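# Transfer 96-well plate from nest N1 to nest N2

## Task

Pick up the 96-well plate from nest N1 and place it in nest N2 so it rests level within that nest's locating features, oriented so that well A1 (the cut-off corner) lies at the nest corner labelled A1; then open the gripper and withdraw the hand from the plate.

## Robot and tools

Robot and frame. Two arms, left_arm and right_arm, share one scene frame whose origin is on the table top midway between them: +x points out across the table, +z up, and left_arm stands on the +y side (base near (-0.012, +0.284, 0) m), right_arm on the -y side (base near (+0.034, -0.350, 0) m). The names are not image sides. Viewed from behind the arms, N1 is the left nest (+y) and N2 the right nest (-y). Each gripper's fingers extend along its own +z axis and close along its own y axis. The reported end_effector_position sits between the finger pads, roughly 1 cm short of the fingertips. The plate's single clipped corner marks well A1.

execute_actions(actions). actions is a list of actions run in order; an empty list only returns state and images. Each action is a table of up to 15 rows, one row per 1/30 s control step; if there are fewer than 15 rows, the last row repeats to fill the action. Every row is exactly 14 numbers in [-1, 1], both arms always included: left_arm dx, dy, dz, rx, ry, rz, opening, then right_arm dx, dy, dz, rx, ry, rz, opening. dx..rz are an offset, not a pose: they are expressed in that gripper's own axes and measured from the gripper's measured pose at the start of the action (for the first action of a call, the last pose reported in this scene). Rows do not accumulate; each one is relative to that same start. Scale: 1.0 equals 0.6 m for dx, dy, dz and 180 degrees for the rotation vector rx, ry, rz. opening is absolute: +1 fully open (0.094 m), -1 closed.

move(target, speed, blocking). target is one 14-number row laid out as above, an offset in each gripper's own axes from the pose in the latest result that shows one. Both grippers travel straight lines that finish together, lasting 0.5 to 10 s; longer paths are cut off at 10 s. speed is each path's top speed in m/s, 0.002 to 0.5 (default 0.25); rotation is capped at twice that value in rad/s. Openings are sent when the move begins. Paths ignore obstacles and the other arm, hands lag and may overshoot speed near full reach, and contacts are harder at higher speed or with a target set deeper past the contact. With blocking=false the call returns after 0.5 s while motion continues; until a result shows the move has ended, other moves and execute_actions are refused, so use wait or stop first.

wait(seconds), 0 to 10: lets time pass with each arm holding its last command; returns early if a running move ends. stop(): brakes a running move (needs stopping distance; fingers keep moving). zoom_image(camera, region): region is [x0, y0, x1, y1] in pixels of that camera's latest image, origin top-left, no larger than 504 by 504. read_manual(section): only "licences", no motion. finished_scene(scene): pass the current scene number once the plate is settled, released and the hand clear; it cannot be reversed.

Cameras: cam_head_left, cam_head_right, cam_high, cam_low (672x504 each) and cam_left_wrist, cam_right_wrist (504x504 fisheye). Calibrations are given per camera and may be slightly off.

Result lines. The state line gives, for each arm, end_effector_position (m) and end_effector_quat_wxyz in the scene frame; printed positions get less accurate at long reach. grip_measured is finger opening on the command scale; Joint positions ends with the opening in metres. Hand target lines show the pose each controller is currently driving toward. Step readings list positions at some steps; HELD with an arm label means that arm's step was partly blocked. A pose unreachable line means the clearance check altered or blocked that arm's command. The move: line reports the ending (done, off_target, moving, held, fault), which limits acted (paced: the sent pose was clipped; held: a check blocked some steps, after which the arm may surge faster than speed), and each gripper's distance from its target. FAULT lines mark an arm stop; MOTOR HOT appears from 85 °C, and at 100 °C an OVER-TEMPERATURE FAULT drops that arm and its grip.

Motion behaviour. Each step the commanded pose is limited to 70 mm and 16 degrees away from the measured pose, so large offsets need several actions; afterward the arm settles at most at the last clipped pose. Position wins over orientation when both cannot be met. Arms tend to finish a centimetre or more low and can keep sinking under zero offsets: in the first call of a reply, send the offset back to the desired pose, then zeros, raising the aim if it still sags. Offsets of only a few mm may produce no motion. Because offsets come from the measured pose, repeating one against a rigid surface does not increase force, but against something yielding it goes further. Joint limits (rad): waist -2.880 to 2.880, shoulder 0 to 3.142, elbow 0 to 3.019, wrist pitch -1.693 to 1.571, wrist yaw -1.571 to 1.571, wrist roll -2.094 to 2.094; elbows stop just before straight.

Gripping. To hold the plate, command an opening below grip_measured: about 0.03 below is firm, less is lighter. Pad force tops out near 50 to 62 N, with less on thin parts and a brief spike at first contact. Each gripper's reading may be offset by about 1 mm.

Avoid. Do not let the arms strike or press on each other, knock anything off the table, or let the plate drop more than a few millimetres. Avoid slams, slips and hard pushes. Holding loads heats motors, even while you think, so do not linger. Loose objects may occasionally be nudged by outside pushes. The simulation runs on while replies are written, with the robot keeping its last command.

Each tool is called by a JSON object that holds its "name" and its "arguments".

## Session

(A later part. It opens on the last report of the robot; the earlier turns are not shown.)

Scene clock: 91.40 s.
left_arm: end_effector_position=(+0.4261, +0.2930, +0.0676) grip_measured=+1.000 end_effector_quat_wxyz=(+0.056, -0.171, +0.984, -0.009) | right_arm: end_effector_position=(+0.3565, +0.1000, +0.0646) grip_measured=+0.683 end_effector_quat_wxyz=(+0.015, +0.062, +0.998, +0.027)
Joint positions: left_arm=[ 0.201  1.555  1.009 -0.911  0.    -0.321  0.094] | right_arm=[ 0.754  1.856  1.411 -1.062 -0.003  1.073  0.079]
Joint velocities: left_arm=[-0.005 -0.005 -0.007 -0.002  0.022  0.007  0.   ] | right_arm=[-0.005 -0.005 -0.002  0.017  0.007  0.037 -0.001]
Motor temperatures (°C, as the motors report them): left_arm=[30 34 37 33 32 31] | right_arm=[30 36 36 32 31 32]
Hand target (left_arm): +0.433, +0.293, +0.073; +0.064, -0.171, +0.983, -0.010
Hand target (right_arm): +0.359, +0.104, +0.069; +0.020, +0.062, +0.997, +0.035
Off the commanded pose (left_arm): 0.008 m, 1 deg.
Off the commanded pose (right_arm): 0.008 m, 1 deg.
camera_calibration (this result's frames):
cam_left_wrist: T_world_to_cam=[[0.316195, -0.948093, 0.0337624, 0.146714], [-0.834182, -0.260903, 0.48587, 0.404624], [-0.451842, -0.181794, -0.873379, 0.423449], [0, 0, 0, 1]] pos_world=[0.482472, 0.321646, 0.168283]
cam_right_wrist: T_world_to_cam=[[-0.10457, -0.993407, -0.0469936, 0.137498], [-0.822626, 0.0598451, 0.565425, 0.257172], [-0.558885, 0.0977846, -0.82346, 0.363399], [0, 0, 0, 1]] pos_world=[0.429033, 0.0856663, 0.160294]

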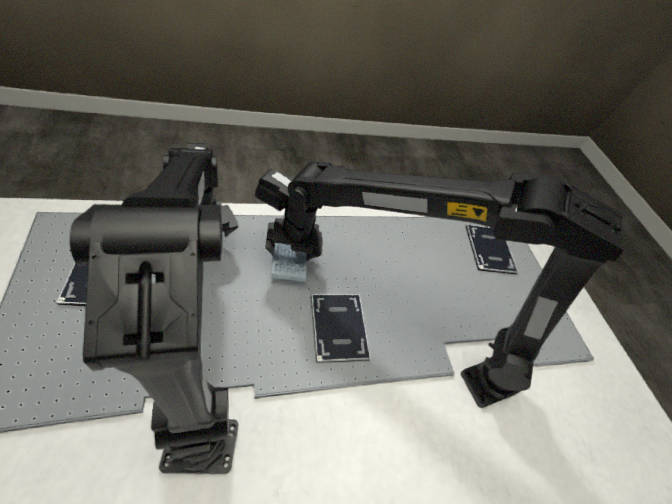

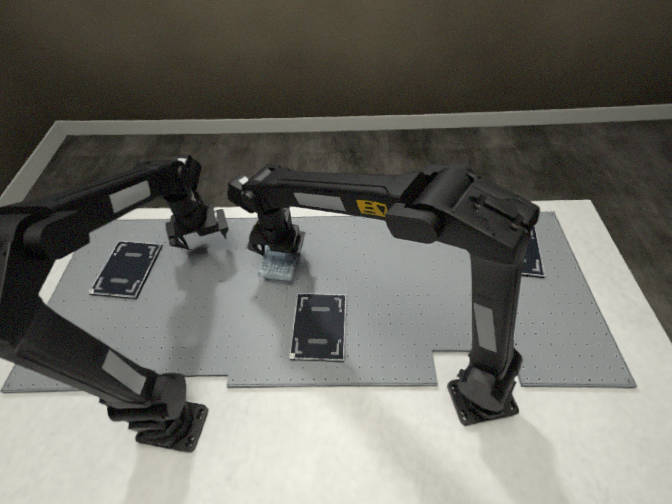

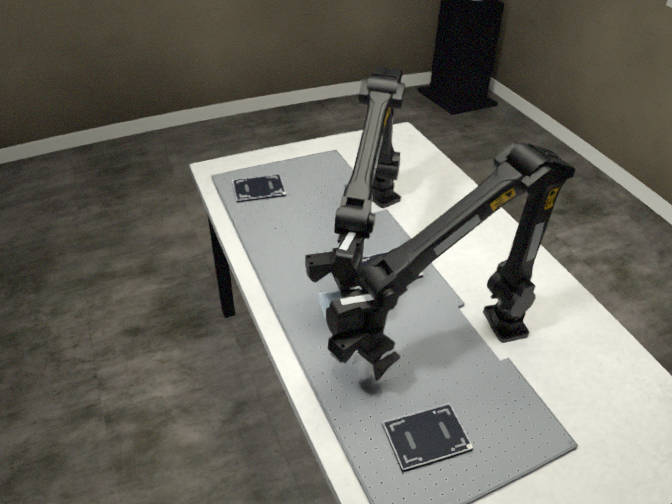

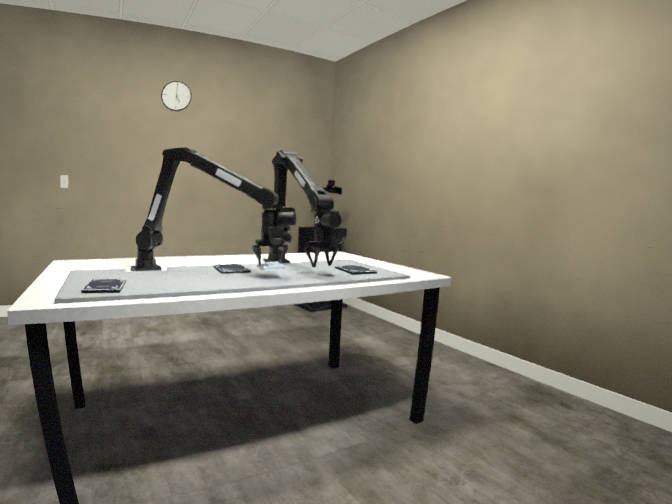

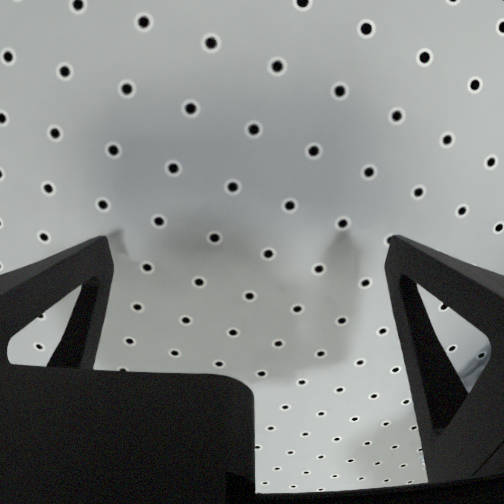

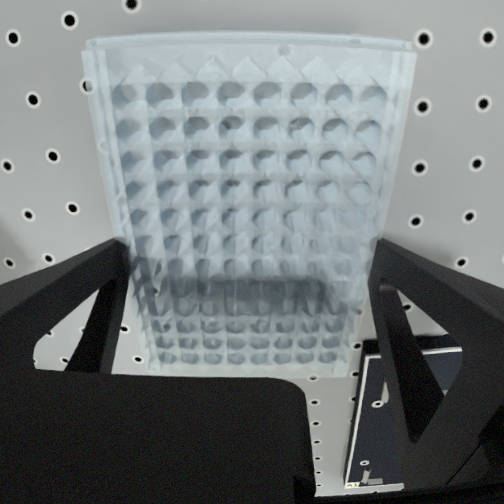

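{"name": "execute_actions", "arguments": {"actions": [[
[-0.0113,-0.0035,-0.0071,0.0015,-0.0045,0,1, -0.0174,-0.0068,-0.0047,-0.0047,-0.0031,0.0025,0.652],
[-0.0113,-0.0035,-0.0071,0.0015,-0.0045,0,1, -0.0340,-0.0205,-0.0055,-0.0042,-0.0036,0.0035,0.652],
[-0.0113,-0.0035,-0.0071,0.0015,-0.0045,0,1, -0.0492,-0.0362,-0.0066,-0.0037,-0.0039,0.0022,0.652],
[-0.0113,-0.0035,-0.0071,0.0015,-0.0045,0,1, -0.0623,-0.0529,-0.0078,-0.0031,-0.0042,-0.0013,0.652],
[-0.0113,-0.0035,-0.0071,0.0015,-0.0045,0,1, -0.0714,-0.0701,-0.0093,-0.0024,-0.0043,-0.0057,0.652],
[-0.0113,-0.0035,-0.0071,0.0015,-0.0045,0,1, -0.0792,-0.0884,-0.0109,-0.0016,-0.0043,-0.0102,0.652],
[-0.0113,-0.0035,-0.0071,0.0015,-0.0045,0,1, -0.0864,-0.1070,-0.0126,-0.0008,-0.0043,-0.0146,0.652],
[-0.0113,-0.0035,-0.0071,0.0015,-0.0045,0,1, -0.0944,-0.1269,-0.0141,0.0000,-0.0043,-0.0185,0.652],
[-0.0113,-0.0035,-0.0071,0.0015,-0.0045,0,1, -0.1038,-0.1485,-0.0155,0.0008,-0.0043,-0.0213,0.652],
[-0.0113,-0.0035,-0.0071,0.0015,-0.0045,0,1, -0.1130,-0.1706,-0.0169,0.0016,-0.0043,-0.0239,0.652],
[-0.0113,-0.0035,-0.0071,0.0015,-0.0045,0,1, -0.1233,-0.1943,-0.0182,0.0024,-0.0043,-0.0255,0.652],
[-0.0113,-0.0035,-0.0071,0.0015,-0.0045,0,1, -0.1338,-0.2193,-0.0195,0.0033,-0.0043,-0.0264,0.652],
[-0.0113,-0.0035,-0.0071,0.0015,-0.0045,0,1, -0.1445,-0.2457,-0.0207,0.0041,-0.0044,-0.0267,0.652],
[-0.0113,-0.0035,-0.0071,0.0015,-0.0045,0,1, -0.1544,-0.2729,-0.0218,0.0050,-0.0043,-0.0267,0.652],
[-0.0113,-0.0035,-0.0071,0.0015,-0.0045,0,1, -0.1638,-0.3009,-0.0230,0.0059,-0.0043,-0.0264,0.652]
],[
[-0.0113,-0.0035,-0.0071,0.0015,-0.0045,0,1, -0.0423,-0.1012,-0.0068,-0.0009,-0.0042,-0.0124,0.652],
[-0.0113,-0.0035,-0.0071,0.0015,-0.0045,0,1, -0.0501,-0.1323,-0.0082,0.0000,-0.0041,-0.0105,0.652],
[-0.0113,-0.0035,-0.0071,0.0015,-0.0045,0,1, -0.0560,-0.1631,-0.0094,0.0009,-0.0039,-0.0089,0.652],
[-0.0113,-0.0035,-0.0071,0.0015,-0.0045,0,1, -0.0612,-0.1948,-0.0106,0.0017,-0.0037,-0.0067,0.652],
[-0.0113,-0.0035,-0.0071,0.0015,-0.0045,0,1, -0.0647,-0.2265,-0.0117,0.0025,-0.0035,-0.0045,0.652],
[-0.0113,-0.0035,-0.0071,0.0015,-0.0045,0,1, -0.0669,-0.2576,-0.0126,0.0033,-0.0032,-0.0022,0.652],
[-0.0113,-0.0035,-0.0071,0.0015,-0.0045,0,1, -0.0694,-0.2887,-0.0137,0.0040,-0.0030,0.0003,0.652],
[-0.0113,-0.0035,-0.0071,0.0015,-0.0045,0,1, -0.0717,-0.3181,-0.0147,0.0047,-0.0028,0.0025,0.652],
[-0.0113,-0.0035,-0.0071,0.0015,-0.0045,0,1, -0.0743,-0.3468,-0.0158,0.0053,-0.0027,0.0048,0.652],
[-0.0113,-0.0035,-0.0071,0.0015,-0.0045,0,1, -0.0773,-0.3756,-0.0170,0.0059,-0.0026,0.0073,0.652],
[-0.0113,-0.0035,-0.0071,0.0015,-0.0045,0,1, -0.0811,-0.4039,-0.0175,0.0064,-0.0026,0.0099,0.652],
[-0.0113,-0.0035,-0.0071,0.0015,-0.0045,0,1, -0.0852,-0.4326,-0.0181,0.0070,-0.0026,0.0127,0.652],
[-0.0113,-0.0035,-0.0071,0.0015,-0.0045,0,1, -0.0897,-0.4607,-0.0188,0.0074,-0.0028,0.0154,0.652],
[-0.0113,-0.0035,-0.0071,0.0015,-0.0045,0,1, -0.0932,-0.4889,-0.0197,0.0080,-0.0028,0.0181,0.652],
[-0.0113,-0.0035,-0.0071,0.0015,-0.0045,0,1, -0.0954,-0.5177,-0.0205,0.0085,-0.0029,0.0210,0.652]
],[
[-0.0113,-0.0035,-0.0071,0.0015,-0.0045,0,1, -0.0289,-0.0905,-0.0085,0.0001,-0.0063,-0.0137,0.652],
[-0.0113,-0.0035,-0.0071,0.0015,-0.0045,0,1, -0.0320,-0.1175,-0.0086,0.0005,-0.0064,-0.0118,0.652],
[-0.0113,-0.0035,-0.0071,0.0015,-0.0045,0,1, -0.0337,-0.1403,-0.0088,0.0010,-0.0065,-0.0118,0.652],
[-0.0113,-0.0035,-0.0071,0.0015,-0.0045,0,1, -0.0346,-0.1605,-0.0089,0.0013,-0.0065,-0.0131,0.652],
[-0.0113,-0.0035,-0.0071,0.0015,-0.0045,0,1, -0.0349,-0.1806,-0.0090,0.0017,-0.0065,-0.0143,0.652],
[-0.0113,-0.0035,-0.0071,0.0015,-0.0045,0,1, -0.0347,-0.2015,-0.0092,0.0020,-0.0065,-0.0153,0.652],
[-0.0113,-0.0035,-0.0071,0.0015,-0.0045,0,1, -0.0340,-0.2210,-0.0094,0.0024,-0.0066,-0.0169,0.652],
[-0.0113,-0.0035,-0.0071,0.0015,-0.0045,0,1, -0.0328,-0.2390,-0.0096,0.0027,-0.0066,-0.0191,0.652],
[-0.0113,-0.0035,-0.0071,0.0015,-0.0045,0,1, -0.0313,-0.2549,-0.0097,0.0030,-0.0066,-0.0216,0.652],
[-0.0113,-0.0035,-0.0071,0.0015,-0.0045,0,1, -0.0295,-0.2701,-0.0099,0.0033,-0.0066,-0.0239,0.652],
[-0.0113,-0.0035,-0.0071,0.0015,-0.0045,0,1, -0.0278,-0.2828,-0.0100,0.0035,-0.0065,-0.0263,0.652],
[-0.0113,-0.0035,-0.0071,0.0015,-0.0045,0,1, -0.0260,-0.2941,-0.0102,0.0037,-0.0065,-0.0280,0.652],
[-0.0113,-0.0035,-0.0071,0.0015,-0.0045,0,1, -0.0244,-0.3037,-0.0103,0.0039,-0.0065,-0.0290,0.652],
[-0.0113,-0.0035,-0.0071,0.0015,-0.0045,0,1, -0.0230,-0.3113,-0.0104,0.0040,-0.0065,-0.0290,0.652],
[-0.0113,-0.0035,-0.0071,0.0015,-0.0045,0,1, -0.0222,-0.3154,-0.0104,0.0041,-0.0065,-0.0290,0.652]
]]}}

Scene clock: 109.90 s.
left_arm: end_effector_position=(+0.4261, +0.2930, +0.0676) grip_measured=+1.000 end_effector_quat_wxyz=(+0.056, -0.171, +0.984, -0.009) | right_arm: end_effector_position=(+0.3918, -0.5181, +0.0721) grip_measured=+0.683 end_effector_quat_wxyz=(+0.006, +0.135, +0.991, -0.019)
Joint positions: left_arm=[ 0.201  1.555  1.009 -0.911  0.    -0.321  0.094] | right_arm=[-0.617  1.498  0.961 -1.012  0.033 -0.154  0.079]
Joint velocities: left_arm=[ 0.005 -0.015  0.002 -0.032 -0.081  0.051  0.   ] | right_arm=[-0.386 -0.034  0.002  0.007  0.022 -0.593  0.002]
Motor temperatures (°C, as the motors report them): left_arm=[30 34 38 33 32 31] | right_arm=[30 36 36 32 31 32]
Hand target (left_arm): +0.433, +0.293, +0.073; +0.064, -0.171, +0.983, -0.010
Hand target (right_arm): +0.389, -0.523, +0.077; +0.014, +0.093, +0.995, -0.020
Off the commanded pose (left_arm): 0.008 m, 1 deg.
Off the commanded pose (right_arm): 0.008 m, 5 deg.
Step readings (end_effector_position; steps 1 to 15: 1st action; 16 to 30: 2nd action; 31 to 45: 3rd action):
0: left_arm (+0.4261, +0.2930, +0.0676) | right_arm (+0.3565, +0.1000, +0.0646)
1: left_arm (+0.4261, +0.2930, +0.0676) | right_arm (+0.3568, +0.0996, +0.0644)
2: left_arm (+0.4261, +0.2930, +0.0676) | right_arm (+0.3575, +0.0988, +0.0639)
4: left_arm (+0.4261, +0.2930, +0.0676) | right_arm (+0.3608, +0.0923, +0.0617)
8: left_arm (+0.4261, +0.2930, +0.0676) | right_arm (+0.3760, +0.0519, +0.0560)
15: left_arm (+0.4261, +0.2930, +0.0676) | right_arm (+0.4152, -0.0589, +0.0599)
16: left_arm (+0.4261, +0.2930, +0.0676) | right_arm (+0.4201, -0.0768, +0.0608)
17: left_arm (+0.4261, +0.2930, +0.0676) | right_arm (+0.4240, -0.0957, +0.0614)
19: left_arm (+0.4261, +0.2930, +0.0676) | right_arm (+0.4292, -0.1362, +0.0613)
23: left_arm (+0.4261, +0.2930, +0.0676) | right_arm (+0.4305, -0.2178, +0.0596)
30: left_arm (+0.4261, +0.2930, +0.0676) | right_arm (+0.4281, -0.3388, +0.0658)
31: left_arm (+0.4261, +0.2930, +0.0676) | right_arm (+0.4284, -0.3561, +0.0669)
32: left_arm (+0.4261, +0.2930, +0.0676) | right_arm (+0.4279, -0.3735, +0.0678)
34: left_arm (+0.4261, +0.2930, +0.0676) | right_arm (+0.4246, -0.4075, +0.0689)
38: left_arm (+0.4261, +0.2930, +0.0676) | right_arm (+0.4123, -0.4632, +0.0695)
45: end_effector_position above
camera_calibration (this result's frames):
cam_left_wrist: T_world_to_cam=[[0.316195, -0.948093, 0.0337624, 0.146714], [-0.834182, -0.260903, 0.48587, 0.404624], [-0.451842, -0.181794, -0.873379, 0.423449], [0, 0, 0, 1]] pos_world=[0.482472, 0.321646, 0.168283]
cam_right_wrist: T_world_to_cam=[[-0.248758, -0.967498, 0.0454656, -0.409259], [-0.785125, 0.228911, 0.575482, 0.391109], [-0.567185, 0.10746, -0.81655, 0.457418], [0, 0, 0, 1]] pos_world=[0.464703, -0.534641, 0.167035]

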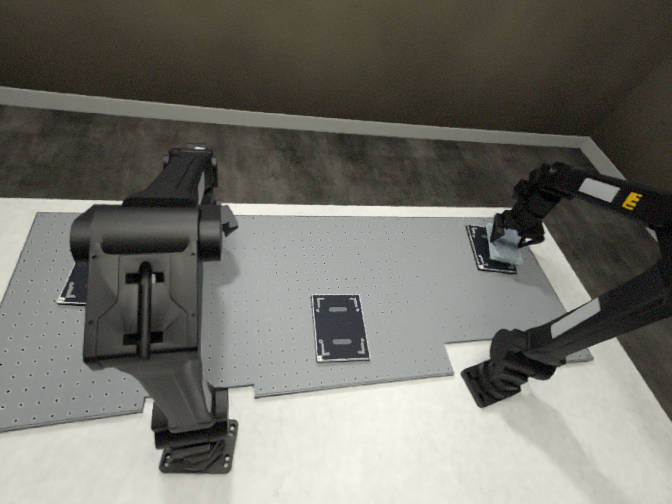

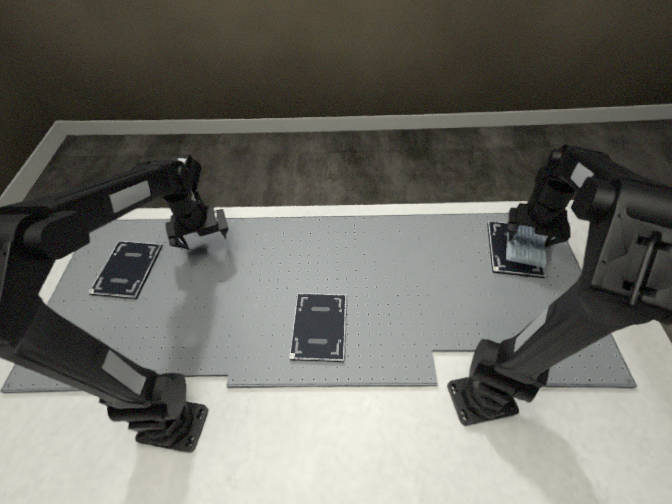

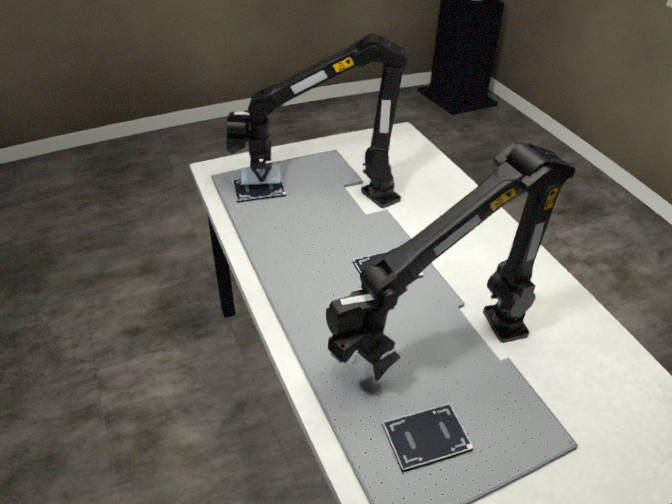

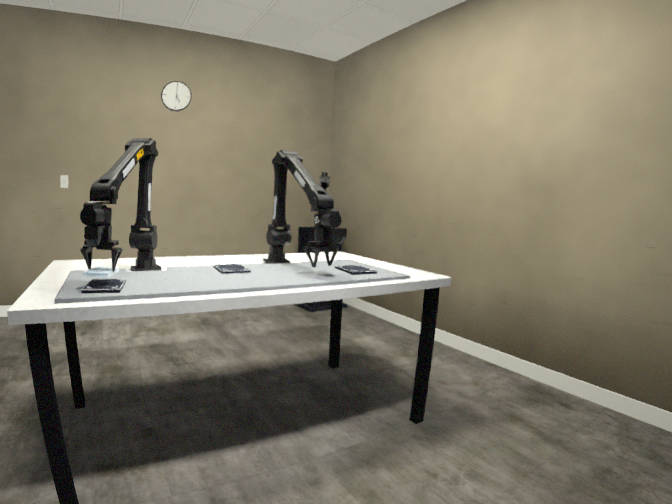

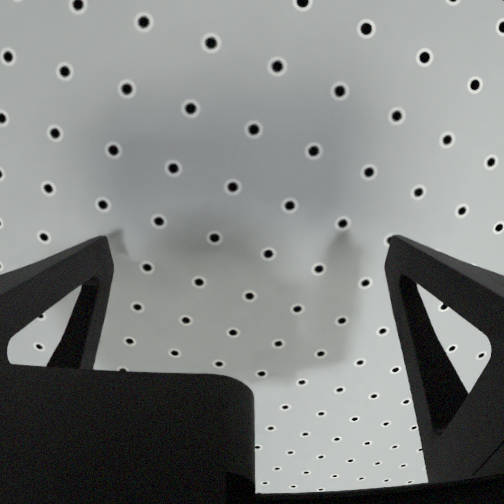

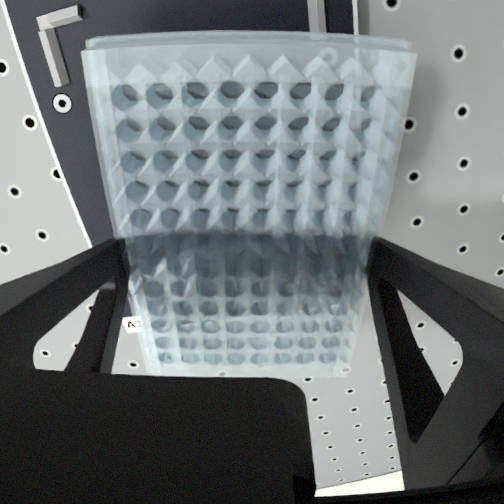

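{"name": "execute_actions", "arguments": {"actions": []}}

Scene clock: 110.27 s.
left_arm: end_effector_position=(+0.4261, +0.2930, +0.0676) grip_measured=+1.000 end_effector_quat_wxyz=(+0.056, -0.171, +0.984, -0.009) | right_arm: end_effector_position=(+0.3886, -0.5252, +0.0732) grip_measured=+0.683 end_effector_quat_wxyz=(+0.007, +0.103, +0.995, -0.019)
Joint positions: left_arm=[ 0.201  1.555  1.009 -0.911  0.    -0.321  0.094] | right_arm=[-0.638  1.495  0.961 -1.012  0.031 -0.239  0.079]
Joint velocities: left_arm=[-0.005 -0.005 -0.012 -0.007 -0.066 -0.051  0.   ] | right_arm=[-0.005  0.005 -0.002 -0.002 -0.007 -0.11  -0.   ]
Motor temperatures (°C, as the motors report them): left_arm=[30 34 38 33 32 31] | right_arm=[30 36 36 32 31 32]
Hand target (left_arm): +0.433, +0.293, +0.073; +0.064, -0.171, +0.983, -0.010
Hand target (right_arm): +0.389, -0.523, +0.077; +0.014, +0.093, +0.995, -0.020
Off the commanded pose (left_arm): 0.008 m, 1 deg.
Off the commanded pose (right_arm): 0.003 m, 2 deg.
camera_calibration (this result's frames):
cam_left_wrist: T_world_to_cam=[[0.316195, -0.948093, 0.0337624, 0.146714], [-0.834182, -0.260903, 0.48587, 0.404624], [-0.451842, -0.181794, -0.873379, 0.423449], [0, 0, 0, 1]] pos_world=[0.482472, 0.321646, 0.168283]
cam_right_wrist: T_world_to_cam=[[-0.185942, -0.981517, 0.0452711, -0.448698], [-0.798468, 0.177794, 0.575185, 0.367913], [-0.572603, 0.0708036, -0.81677, 0.440144], [0, 0, 0, 1]] pos_world=[0.462363, -0.536982, 0.168191]

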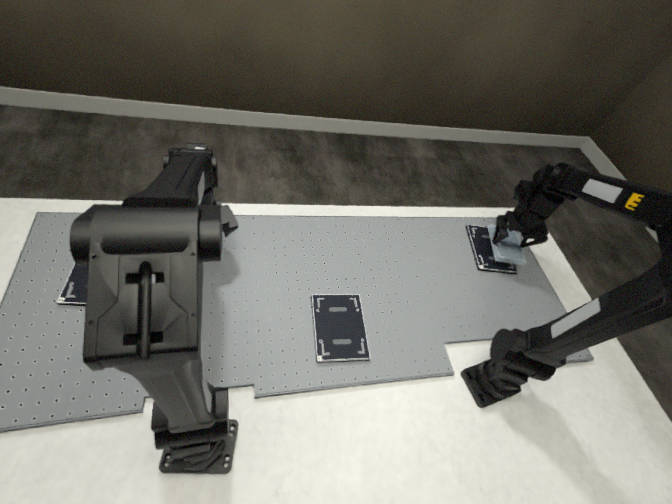

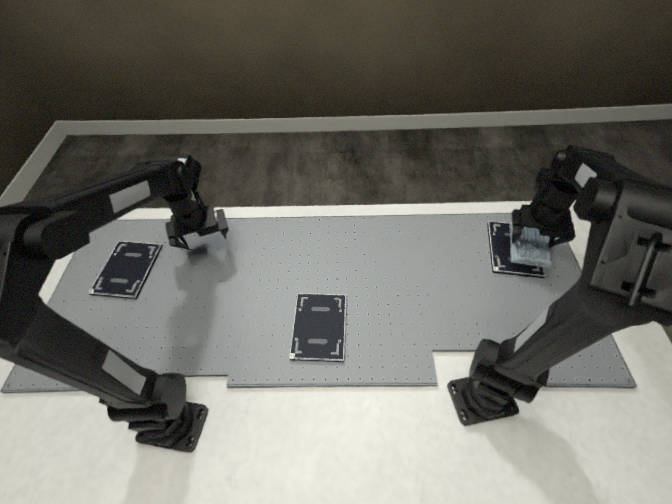

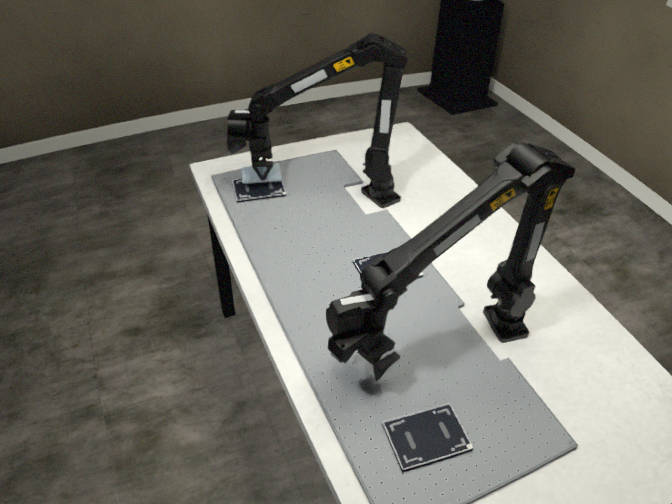

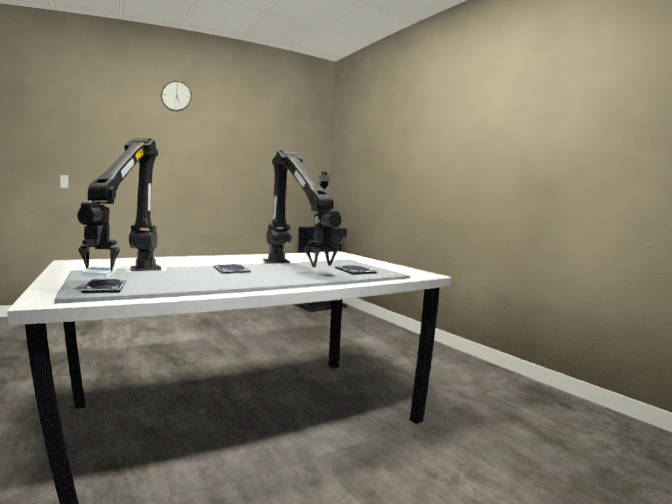

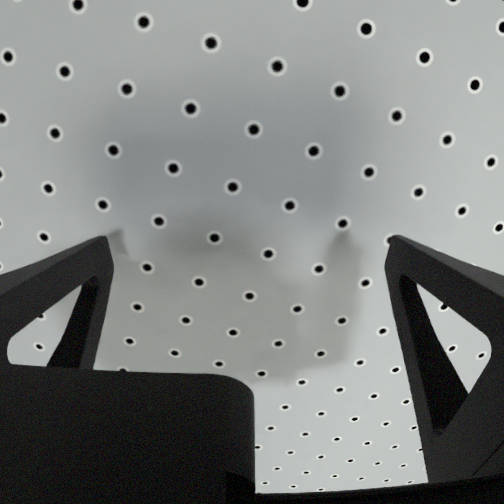

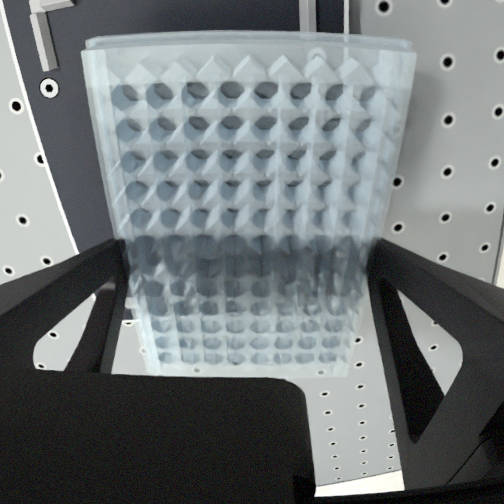

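{"name": "execute_actions", "arguments": {"actions": [[
[-0.0113,-0.0035,-0.0071,0.0015,-0.0045,0,1, -0.0133,0.0074,-0.0004,-0.0017,-0.0049,-0.0086,0.652],
[-0.0113,-0.0035,-0.0071,0.0015,-0.0045,0,1, -0.0160,0.0124,0.0037,-0.0037,-0.0051,-0.0121,0.652],
[-0.0113,-0.0035,-0.0071,0.0015,-0.0045,0,1, -0.0183,0.0172,0.0074,-0.0058,-0.0053,-0.0156,0.652],
[-0.0113,-0.0035,-0.0071,0.0015,-0.0045,0,1, -0.0207,0.0221,0.0110,-0.0078,-0.0055,-0.0191,0.652],
[-0.0113,-0.0035,-0.0071,0.0015,-0.0045,0,1, -0.0229,0.0270,0.0147,-0.0099,-0.0057,-0.0226,0.652],
[-0.0113,-0.0035,-0.0071,0.0015,-0.0045,0,1, -0.0251,0.0310,0.0185,-0.0113,-0.0057,-0.0253,0.652],
[-0.0113,-0.0035,-0.0071,0.0015,-0.0045,0,1, -0.0270,0.0348,0.0218,-0.0127,-0.0058,-0.0279,0.652],
[-0.0113,-0.0035,-0.0071,0.0015,-0.0045,0,1, -0.0285,0.0366,0.0252,-0.0128,-0.0055,-0.0288,0.652],
[-0.0113,-0.0035,-0.0071,0.0015,-0.0045,0,1, -0.0298,0.0379,0.0282,-0.0129,-0.0052,-0.0294,0.652],
[-0.0113,-0.0035,-0.0071,0.0015,-0.0045,0,1, -0.0307,0.0378,0.0310,-0.0129,-0.0050,-0.0294,0.652],
[-0.0113,-0.0035,-0.0071,0.0015,-0.0045,0,1, -0.0315,0.0377,0.0332,-0.0130,-0.0048,-0.0294,0.652],
[-0.0113,-0.0035,-0.0071,0.0015,-0.0045,0,1, -0.0319,0.0377,0.0349,-0.0130,-0.0046,-0.0294,0.652],
[-0.0113,-0.0035,-0.0071,0.0015,-0.0045,0,1, -0.0324,0.0377,0.0363,-0.0130,-0.0045,-0.0294,0.652],
[-0.0113,-0.0035,-0.0071,0.0015,-0.0045,0,1, -0.0324,0.0377,0.0363,-0.0130,-0.0045,-0.0294,0.652],
[-0.0113,-0.0035,-0.0071,0.0015,-0.0045,0,1, -0.0324,0.0377,0.0363,-0.0130,-0.0045,-0.0294,0.652]
]]}}

Scene clock: 116.13 s.
left_arm: end_effector_position=(+0.4261, +0.2930, +0.0676) grip_measured=+1.000 end_effector_quat_wxyz=(+0.056, -0.171, +0.984, -0.009) | right_arm: end_effector_position=(+0.4049, -0.5079, +0.0529) grip_measured=+0.683 end_effector_quat_wxyz=(+0.010, +0.064, +0.998, +0.001)
Joint positions: left_arm=[ 0.201  1.555  1.009 -0.911  0.    -0.321  0.094] | right_arm=[-0.599  1.549  0.961 -0.966 -0.009 -0.277  0.079]
Joint velocities: left_arm=[-0.005 -0.005 -0.002 -0.017  0.007 -0.066  0.   ] | right_arm=[-0.005  0.093  0.002  0.002 -0.022 -0.037  0.002]
Motor temperatures (°C, as the motors report them): left_arm=[30 34 38 33 32 31] | right_arm=[30 36 36 32 31 32]
Hand target (left_arm): +0.433, +0.293, +0.073; +0.064, -0.171, +0.983, -0.010
Hand target (right_arm): +0.412, -0.508, +0.051; +0.015, +0.056, +0.998, +0.000
Off the commanded pose (left_arm): 0.008 m, 1 deg.
Off the commanded pose (right_arm): 0.008 m, 1 deg.
Step readings (end_effector_position):
0: left_arm (+0.4261, +0.2930, +0.0676) | right_arm (+0.3886, -0.5252, +0.0732)
1: left_arm (+0.4261, +0.2930, +0.0676) | right_arm (+0.3887, -0.5248, +0.0732)
2: left_arm (+0.4261, +0.2930, +0.0676) | right_arm (+0.3893, -0.5240, +0.0732)
4: left_arm (+0.4261, +0.2930, +0.0676) | right_arm (+0.3918, -0.5217, +0.0728)
8: left_arm (+0.4261, +0.2930, +0.0676) | right_arm (+0.3996, -0.5137, +0.0679)
15: end_effector_position above
camera_calibration (this result's frames):
cam_left_wrist: T_world_to_cam=[[0.316195, -0.948093, 0.0337624, 0.146714], [-0.834182, -0.260903, 0.48587, 0.404624], [-0.451842, -0.181794, -0.873379, 0.423449], [0, 0, 0, 1]] pos_world=[0.482472, 0.321646, 0.168283]
cam_right_wrist: T_world_to_cam=[[-0.108791, -0.994049, 0.00561354, -0.463249], [-0.813829, 0.0923076, 0.573726, 0.352469], [-0.570829, 0.057848, -0.819028, 0.424524], [0, 0, 0, 1]] pos_world=[0.478783, -0.517585, 0.148078]

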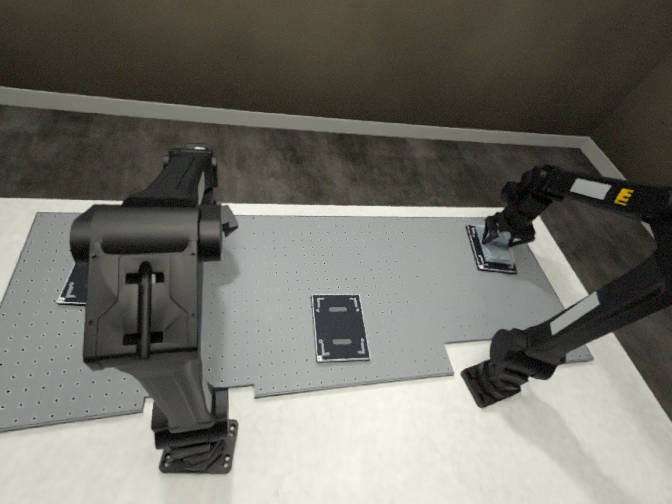

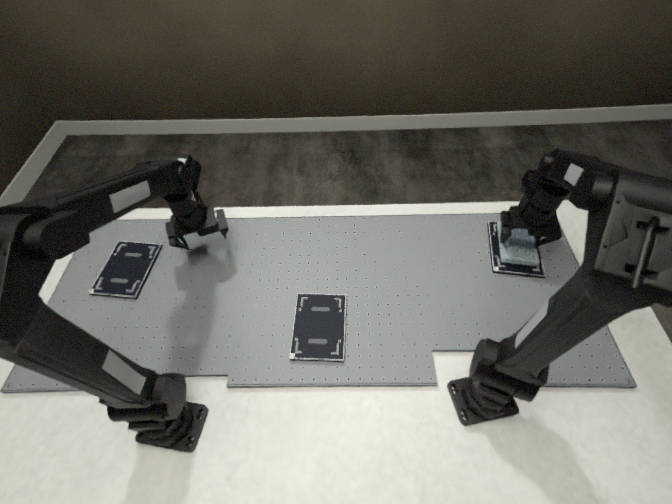

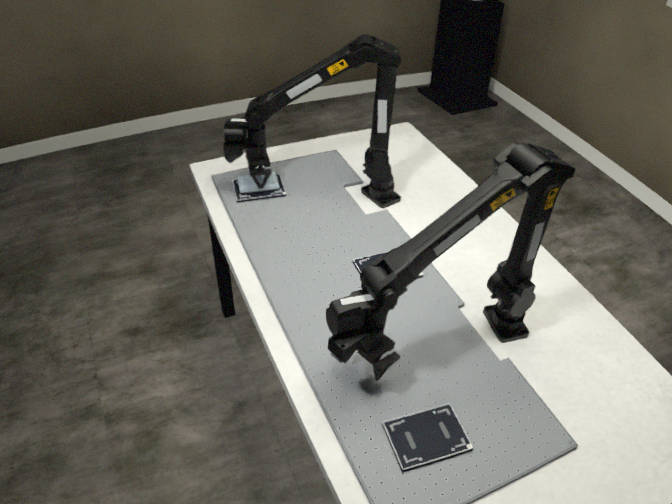

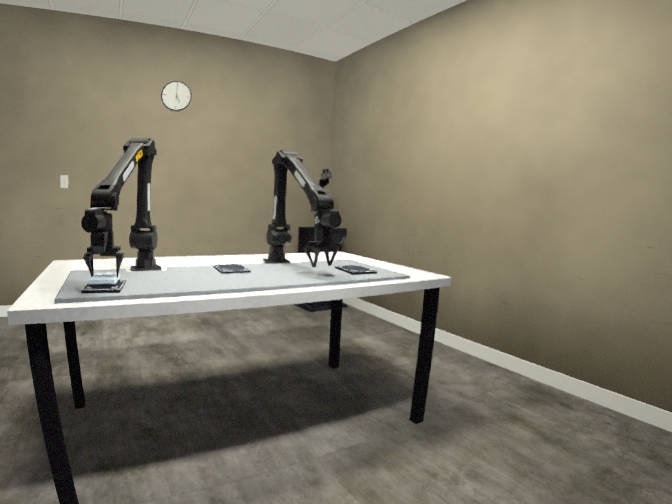

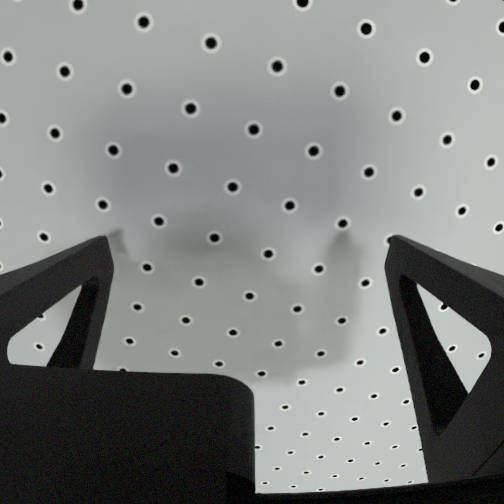

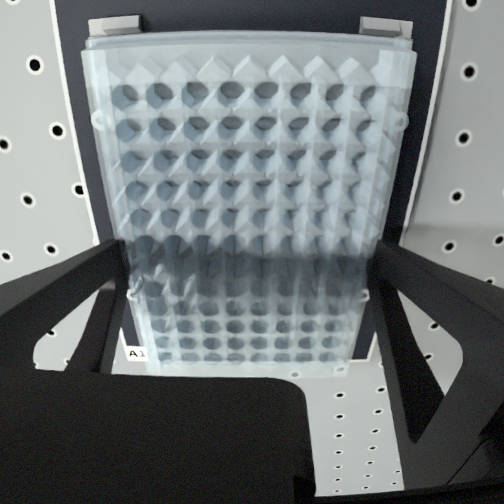

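{"name": "execute_actions", "arguments": {"actions": []}}

Scene clock: 117.27 s.
left_arm: end_effector_position=(+0.4261, +0.2930, +0.0676) grip_measured=+1.000 end_effector_quat_wxyz=(+0.056, -0.171, +0.984, -0.009) | right_arm: end_effector_position=(+0.4051, -0.5080, +0.0520) grip_measured=+0.683 end_effector_quat_wxyz=(+0.009, +0.063, +0.998, +0.001)
Joint positions: left_arm=[ 0.201  1.555  1.009 -0.911  0.    -0.321  0.094] | right_arm=[-0.599  1.551  0.961 -0.964 -0.009 -0.28   0.079]
Joint velocities: left_arm=[-0.005 -0.005 -0.007  0.007  0.051  0.007  0.   ] | right_arm=[-0.015 -0.015  0.002 -0.022 -0.022 -0.007 -0.   ]
Motor temperatures (°C, as the motors report them): left_arm=[30 34 38 33 32 31] | right_arm=[30 36 36 32 31 32]
Hand target (left_arm): +0.433, +0.293, +0.073; +0.064, -0.171, +0.983, -0.010
Hand target (right_arm): +0.412, -0.508, +0.051; +0.015, +0.056, +0.998, +0.000
Off the commanded pose (left_arm): 0.008 m, 1 deg.
Off the commanded pose (right_arm): 0.007 m, 1 deg.
camera_calibration (this result's frames):
cam_left_wrist: T_world_to_cam=[[0.316195, -0.948093, 0.0337624, 0.146714], [-0.834182, -0.260903, 0.48587, 0.404624], [-0.451842, -0.181794, -0.873379, 0.423449], [0, 0, 0, 1]] pos_world=[0.482472, 0.321646, 0.168283]
cam_right_wrist: T_world_to_cam=[[-0.106133, -0.994337, 0.00543991, -0.464516], [-0.813672, 0.0899915, 0.574316, 0.35185], [-0.571553, 0.0565277, -0.818616, 0.423522], [0, 0, 0, 1]] pos_world=[0.479055, -0.517489, 0.147156]

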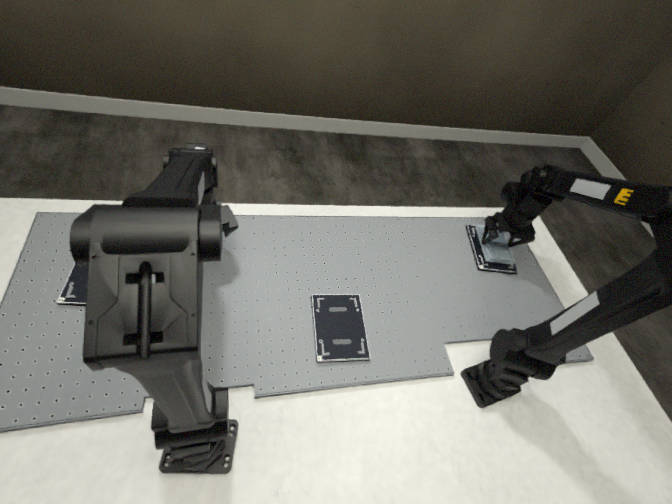

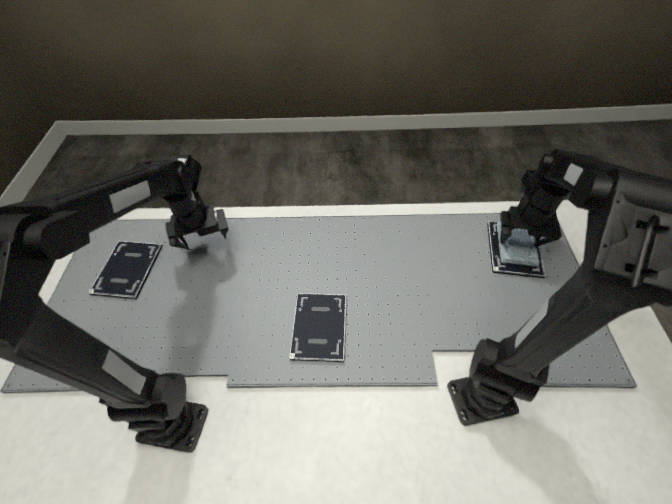

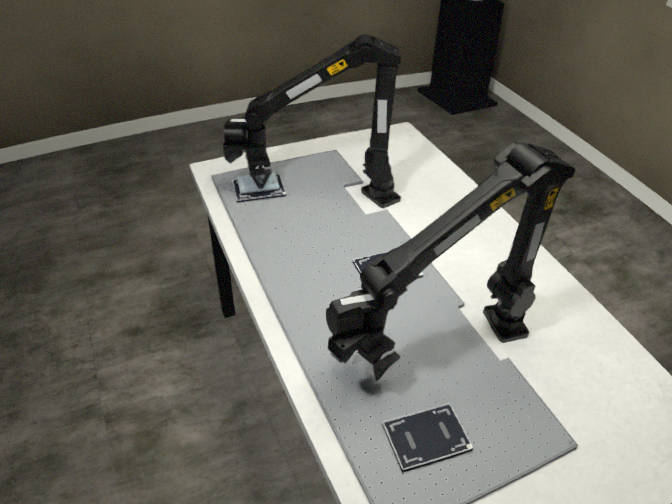

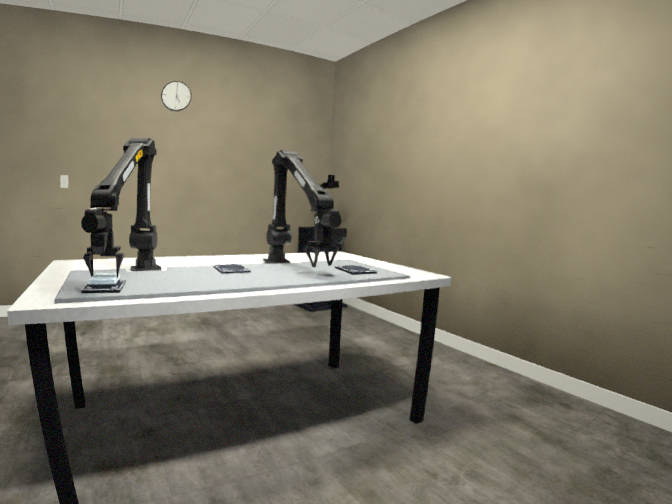

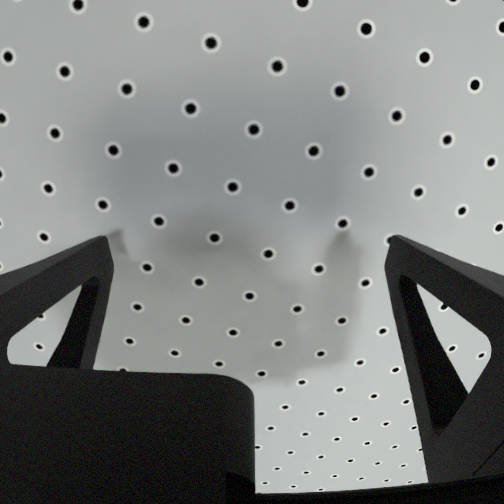

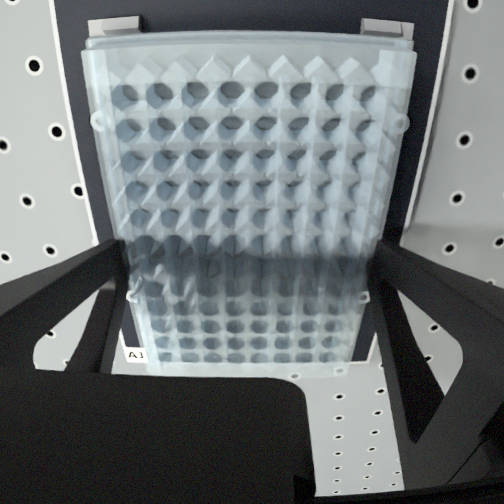

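{"name": "zoom_image", "arguments": {"camera": "cam_right_wrist", "region": [40, 0, 180, 140]}}

{"name": "zoom_image", "arguments": {"camera": "cam_right_wrist", "region": [316, 0, 456, 140]}}

Region (40, 0, 180, 140) of cam_right_wrist's 504x504 image, scaled by 3.600, with more detail than that image has.

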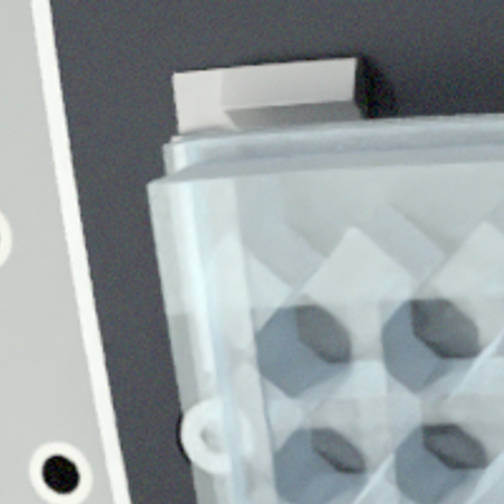

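Region (316, 0, 456, 140) of cam_right_wrist's 504x504 image, scaled by 3.600, with more detail than that image has.

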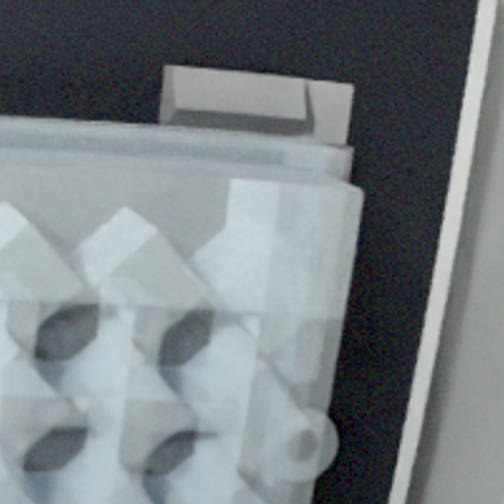

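{"name": "execute_actions", "arguments": {"actions": [[[-0.0113,-0.0035,-0.0071,0.0015,-0.0045,0,1,-0.01137,0.0008,0.00372,0.0012,-0.00238,-0.002,0.652],[-0.0113,-0.0035,-0.0071,0.0015,-0.0045,0,1,-0.01133,0.0003,0.00524,0.0016,-0.00187,0,0.652],[-0.0113,-0.0035,-0.0071,0.0015,-0.0045,0,1,-0.01127,0,0.00696,0.00165,-0.00131,0.00111,0.652],[-0.0113,-0.0035,-0.0071,0.0015,-0.0045,0,1,-0.01122,0,0.00867,0.00149,-0.00074,0.00111,0.652],[-0.0113,-0.0035,-0.0071,0.0015,-0.0045,0,1,-0.01117,0,0.01038,0.00133,-0.00017,0.00111,0.652],[-0.0113,-0.0035,-0.0071,0.0015,-0.0045,0,1,-0.01111,0,0.0121,0.00117,0.0004,0.00111,0.652],[-0.0113,-0.0035,-0.0071,0.0015,-0.0045,0,1,-0.01107,0,0.01362,0.00103,0.0009,0.00111,0.652],[-0.0113,-0.0035,-0.0071,0.0015,-0.0045,0,1,-0.01102,0,0.01514,0.00089,0.0014,0.00111,0.652],[-0.0113,-0.0035,-0.0071,0.0015,-0.0045,0,1,-0.01098,0,0.01647,0.00077,0.00185,0.00111,0.652],[-0.0113,-0.0035,-0.0071,0.0015,-0.0045,0,1,-0.01094,0,0.01761,0.00066,0.00222,0.00111,0.652],[-0.0113,-0.0035,-0.0071,0.0015,-0.0045,0,1,-0.01091,0,0.01876,0.00056,0.0026,0.00111,0.652],[-0.0113,-0.0035,-0.0071,0.0015,-0.0045,0,1,-0.01088,0,0.01952,0.00049,0.00285,0.00111,0.652],[-0.0113,-0.0035,-0.0071,0.0015,-0.0045,0,1,-0.01086,0,0.02028,0.00042,0.00311,0.00111,0.652],[-0.0113,-0.0035,-0.0071,0.0015,-0.0045,0,1,-0.01084,0,0.02085,0.00037,0.00329,0.00111,0.652],[-0.0113,-0.0035,-0.0071,0.0015,-0.0045,0,1,-0.01083,0,0.02123,0.00033,0.00342,0.00111,0.652]]]}}

Scene clock: 121.97 s.
left_arm: end_effector_position=(+0.4261, +0.2930, +0.0676) grip_measured=+1.000 end_effector_quat_wxyz=(+0.056, -0.171, +0.984, -0.009) | right_arm: end_effector_position=(+0.4049, -0.5081, +0.0432) grip_measured=+0.683 end_effector_quat_wxyz=(+0.001, +0.064, +0.998, +0.003)
Joint positions: left_arm=[ 0.201  1.555  1.009 -0.911  0.    -0.321  0.094] | right_arm=[-0.599  1.575  0.961 -0.957 -0.008 -0.277  0.079]
Joint velocities: left_arm=[-0.005 -0.024  0.012 -0.007  0.095 -0.037  0.   ] | right_arm=[ 0.005  0.034 -0.007  0.002 -0.066 -0.007 -0.   ]
Motor temperatures (°C, as the motors report them): left_arm=[30 34 38 33 32 31] | right_arm=[30 36 36 32 31 32]
Hand target (left_arm): +0.433, +0.293, +0.073; +0.064, -0.171, +0.983, -0.010
Hand target (right_arm): +0.412, -0.509, +0.040; +0.004, +0.065, +0.998, +0.001
Off the commanded pose (left_arm): 0.008 m, 1 deg.
Off the commanded pose (right_arm): 0.008 m, 0 deg.
Step readings (end_effector_position):
0: left_arm (+0.4261, +0.2930, +0.0676) | right_arm (+0.4051, -0.5080, +0.0520)
1: left_arm (+0.4261, +0.2930, +0.0676) | right_arm (+0.4051, -0.5080, +0.0520)
2: left_arm (+0.4261, +0.2930, +0.0676) | right_arm (+0.4051, -0.5080, +0.0520)
4: left_arm (+0.4261, +0.2930, +0.0676) | right_arm (+0.4051, -0.5081, +0.0519)
8: left_arm (+0.4261, +0.2930, +0.0676) | right_arm (+0.4056, -0.5083, +0.0497)
15: end_effector_position above
camera_calibration (this result's frames):
cam_left_wrist: T_world_to_cam=[[0.316195, -0.948093, 0.0337624, 0.146714], [-0.834182, -0.260903, 0.48587, 0.404624], [-0.451842, -0.181794, -0.873379, 0.423449], [0, 0, 0, 1]] pos_world=[0.482472, 0.321646, 0.168283]
cam_right_wrist: T_world_to_cam=[[-0.108743, -0.994068, 0.00181188, -0.463262], [-0.804613, 0.0890878, 0.587079, 0.352103], [-0.583758, 0.0623826, -0.809527, 0.42367], [0, 0, 0, 1]] pos_world=[0.480251, -0.518312, 0.137099]

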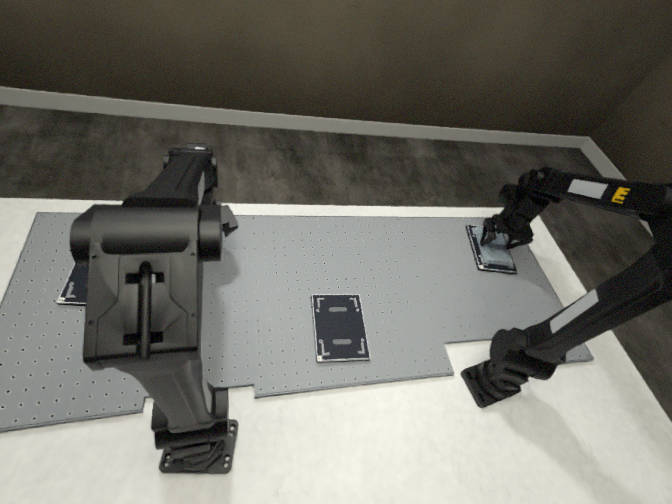

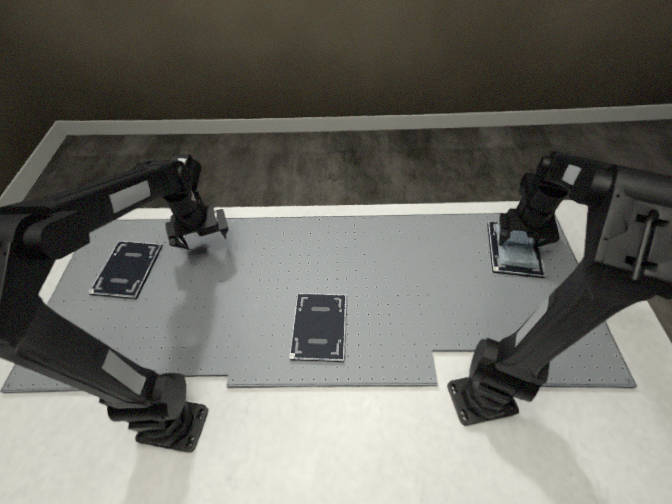

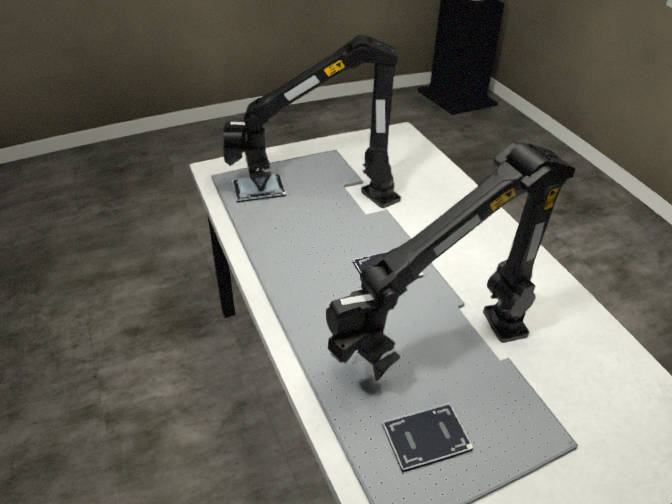

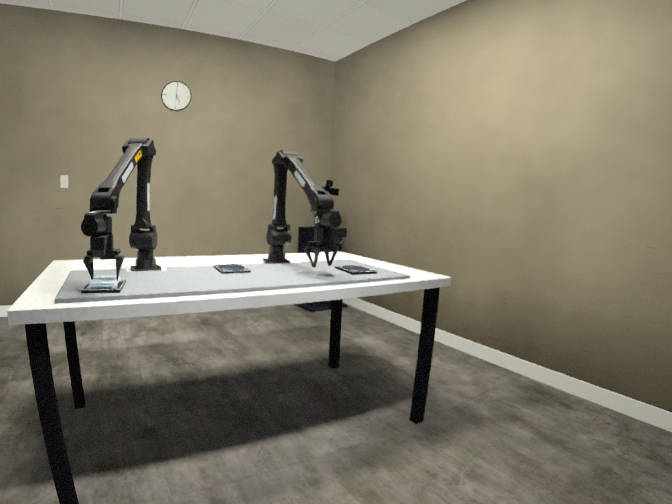

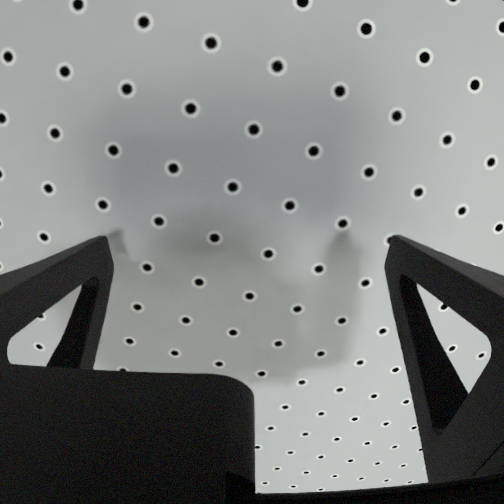

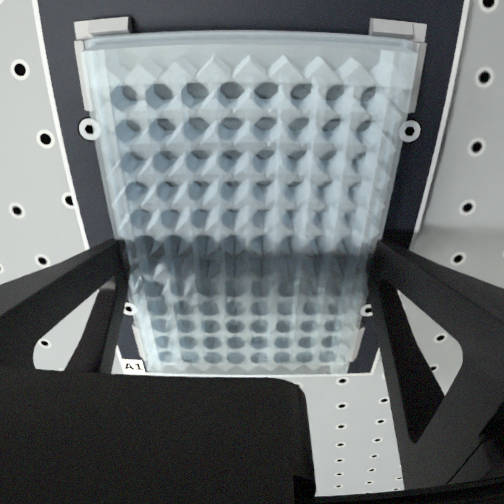

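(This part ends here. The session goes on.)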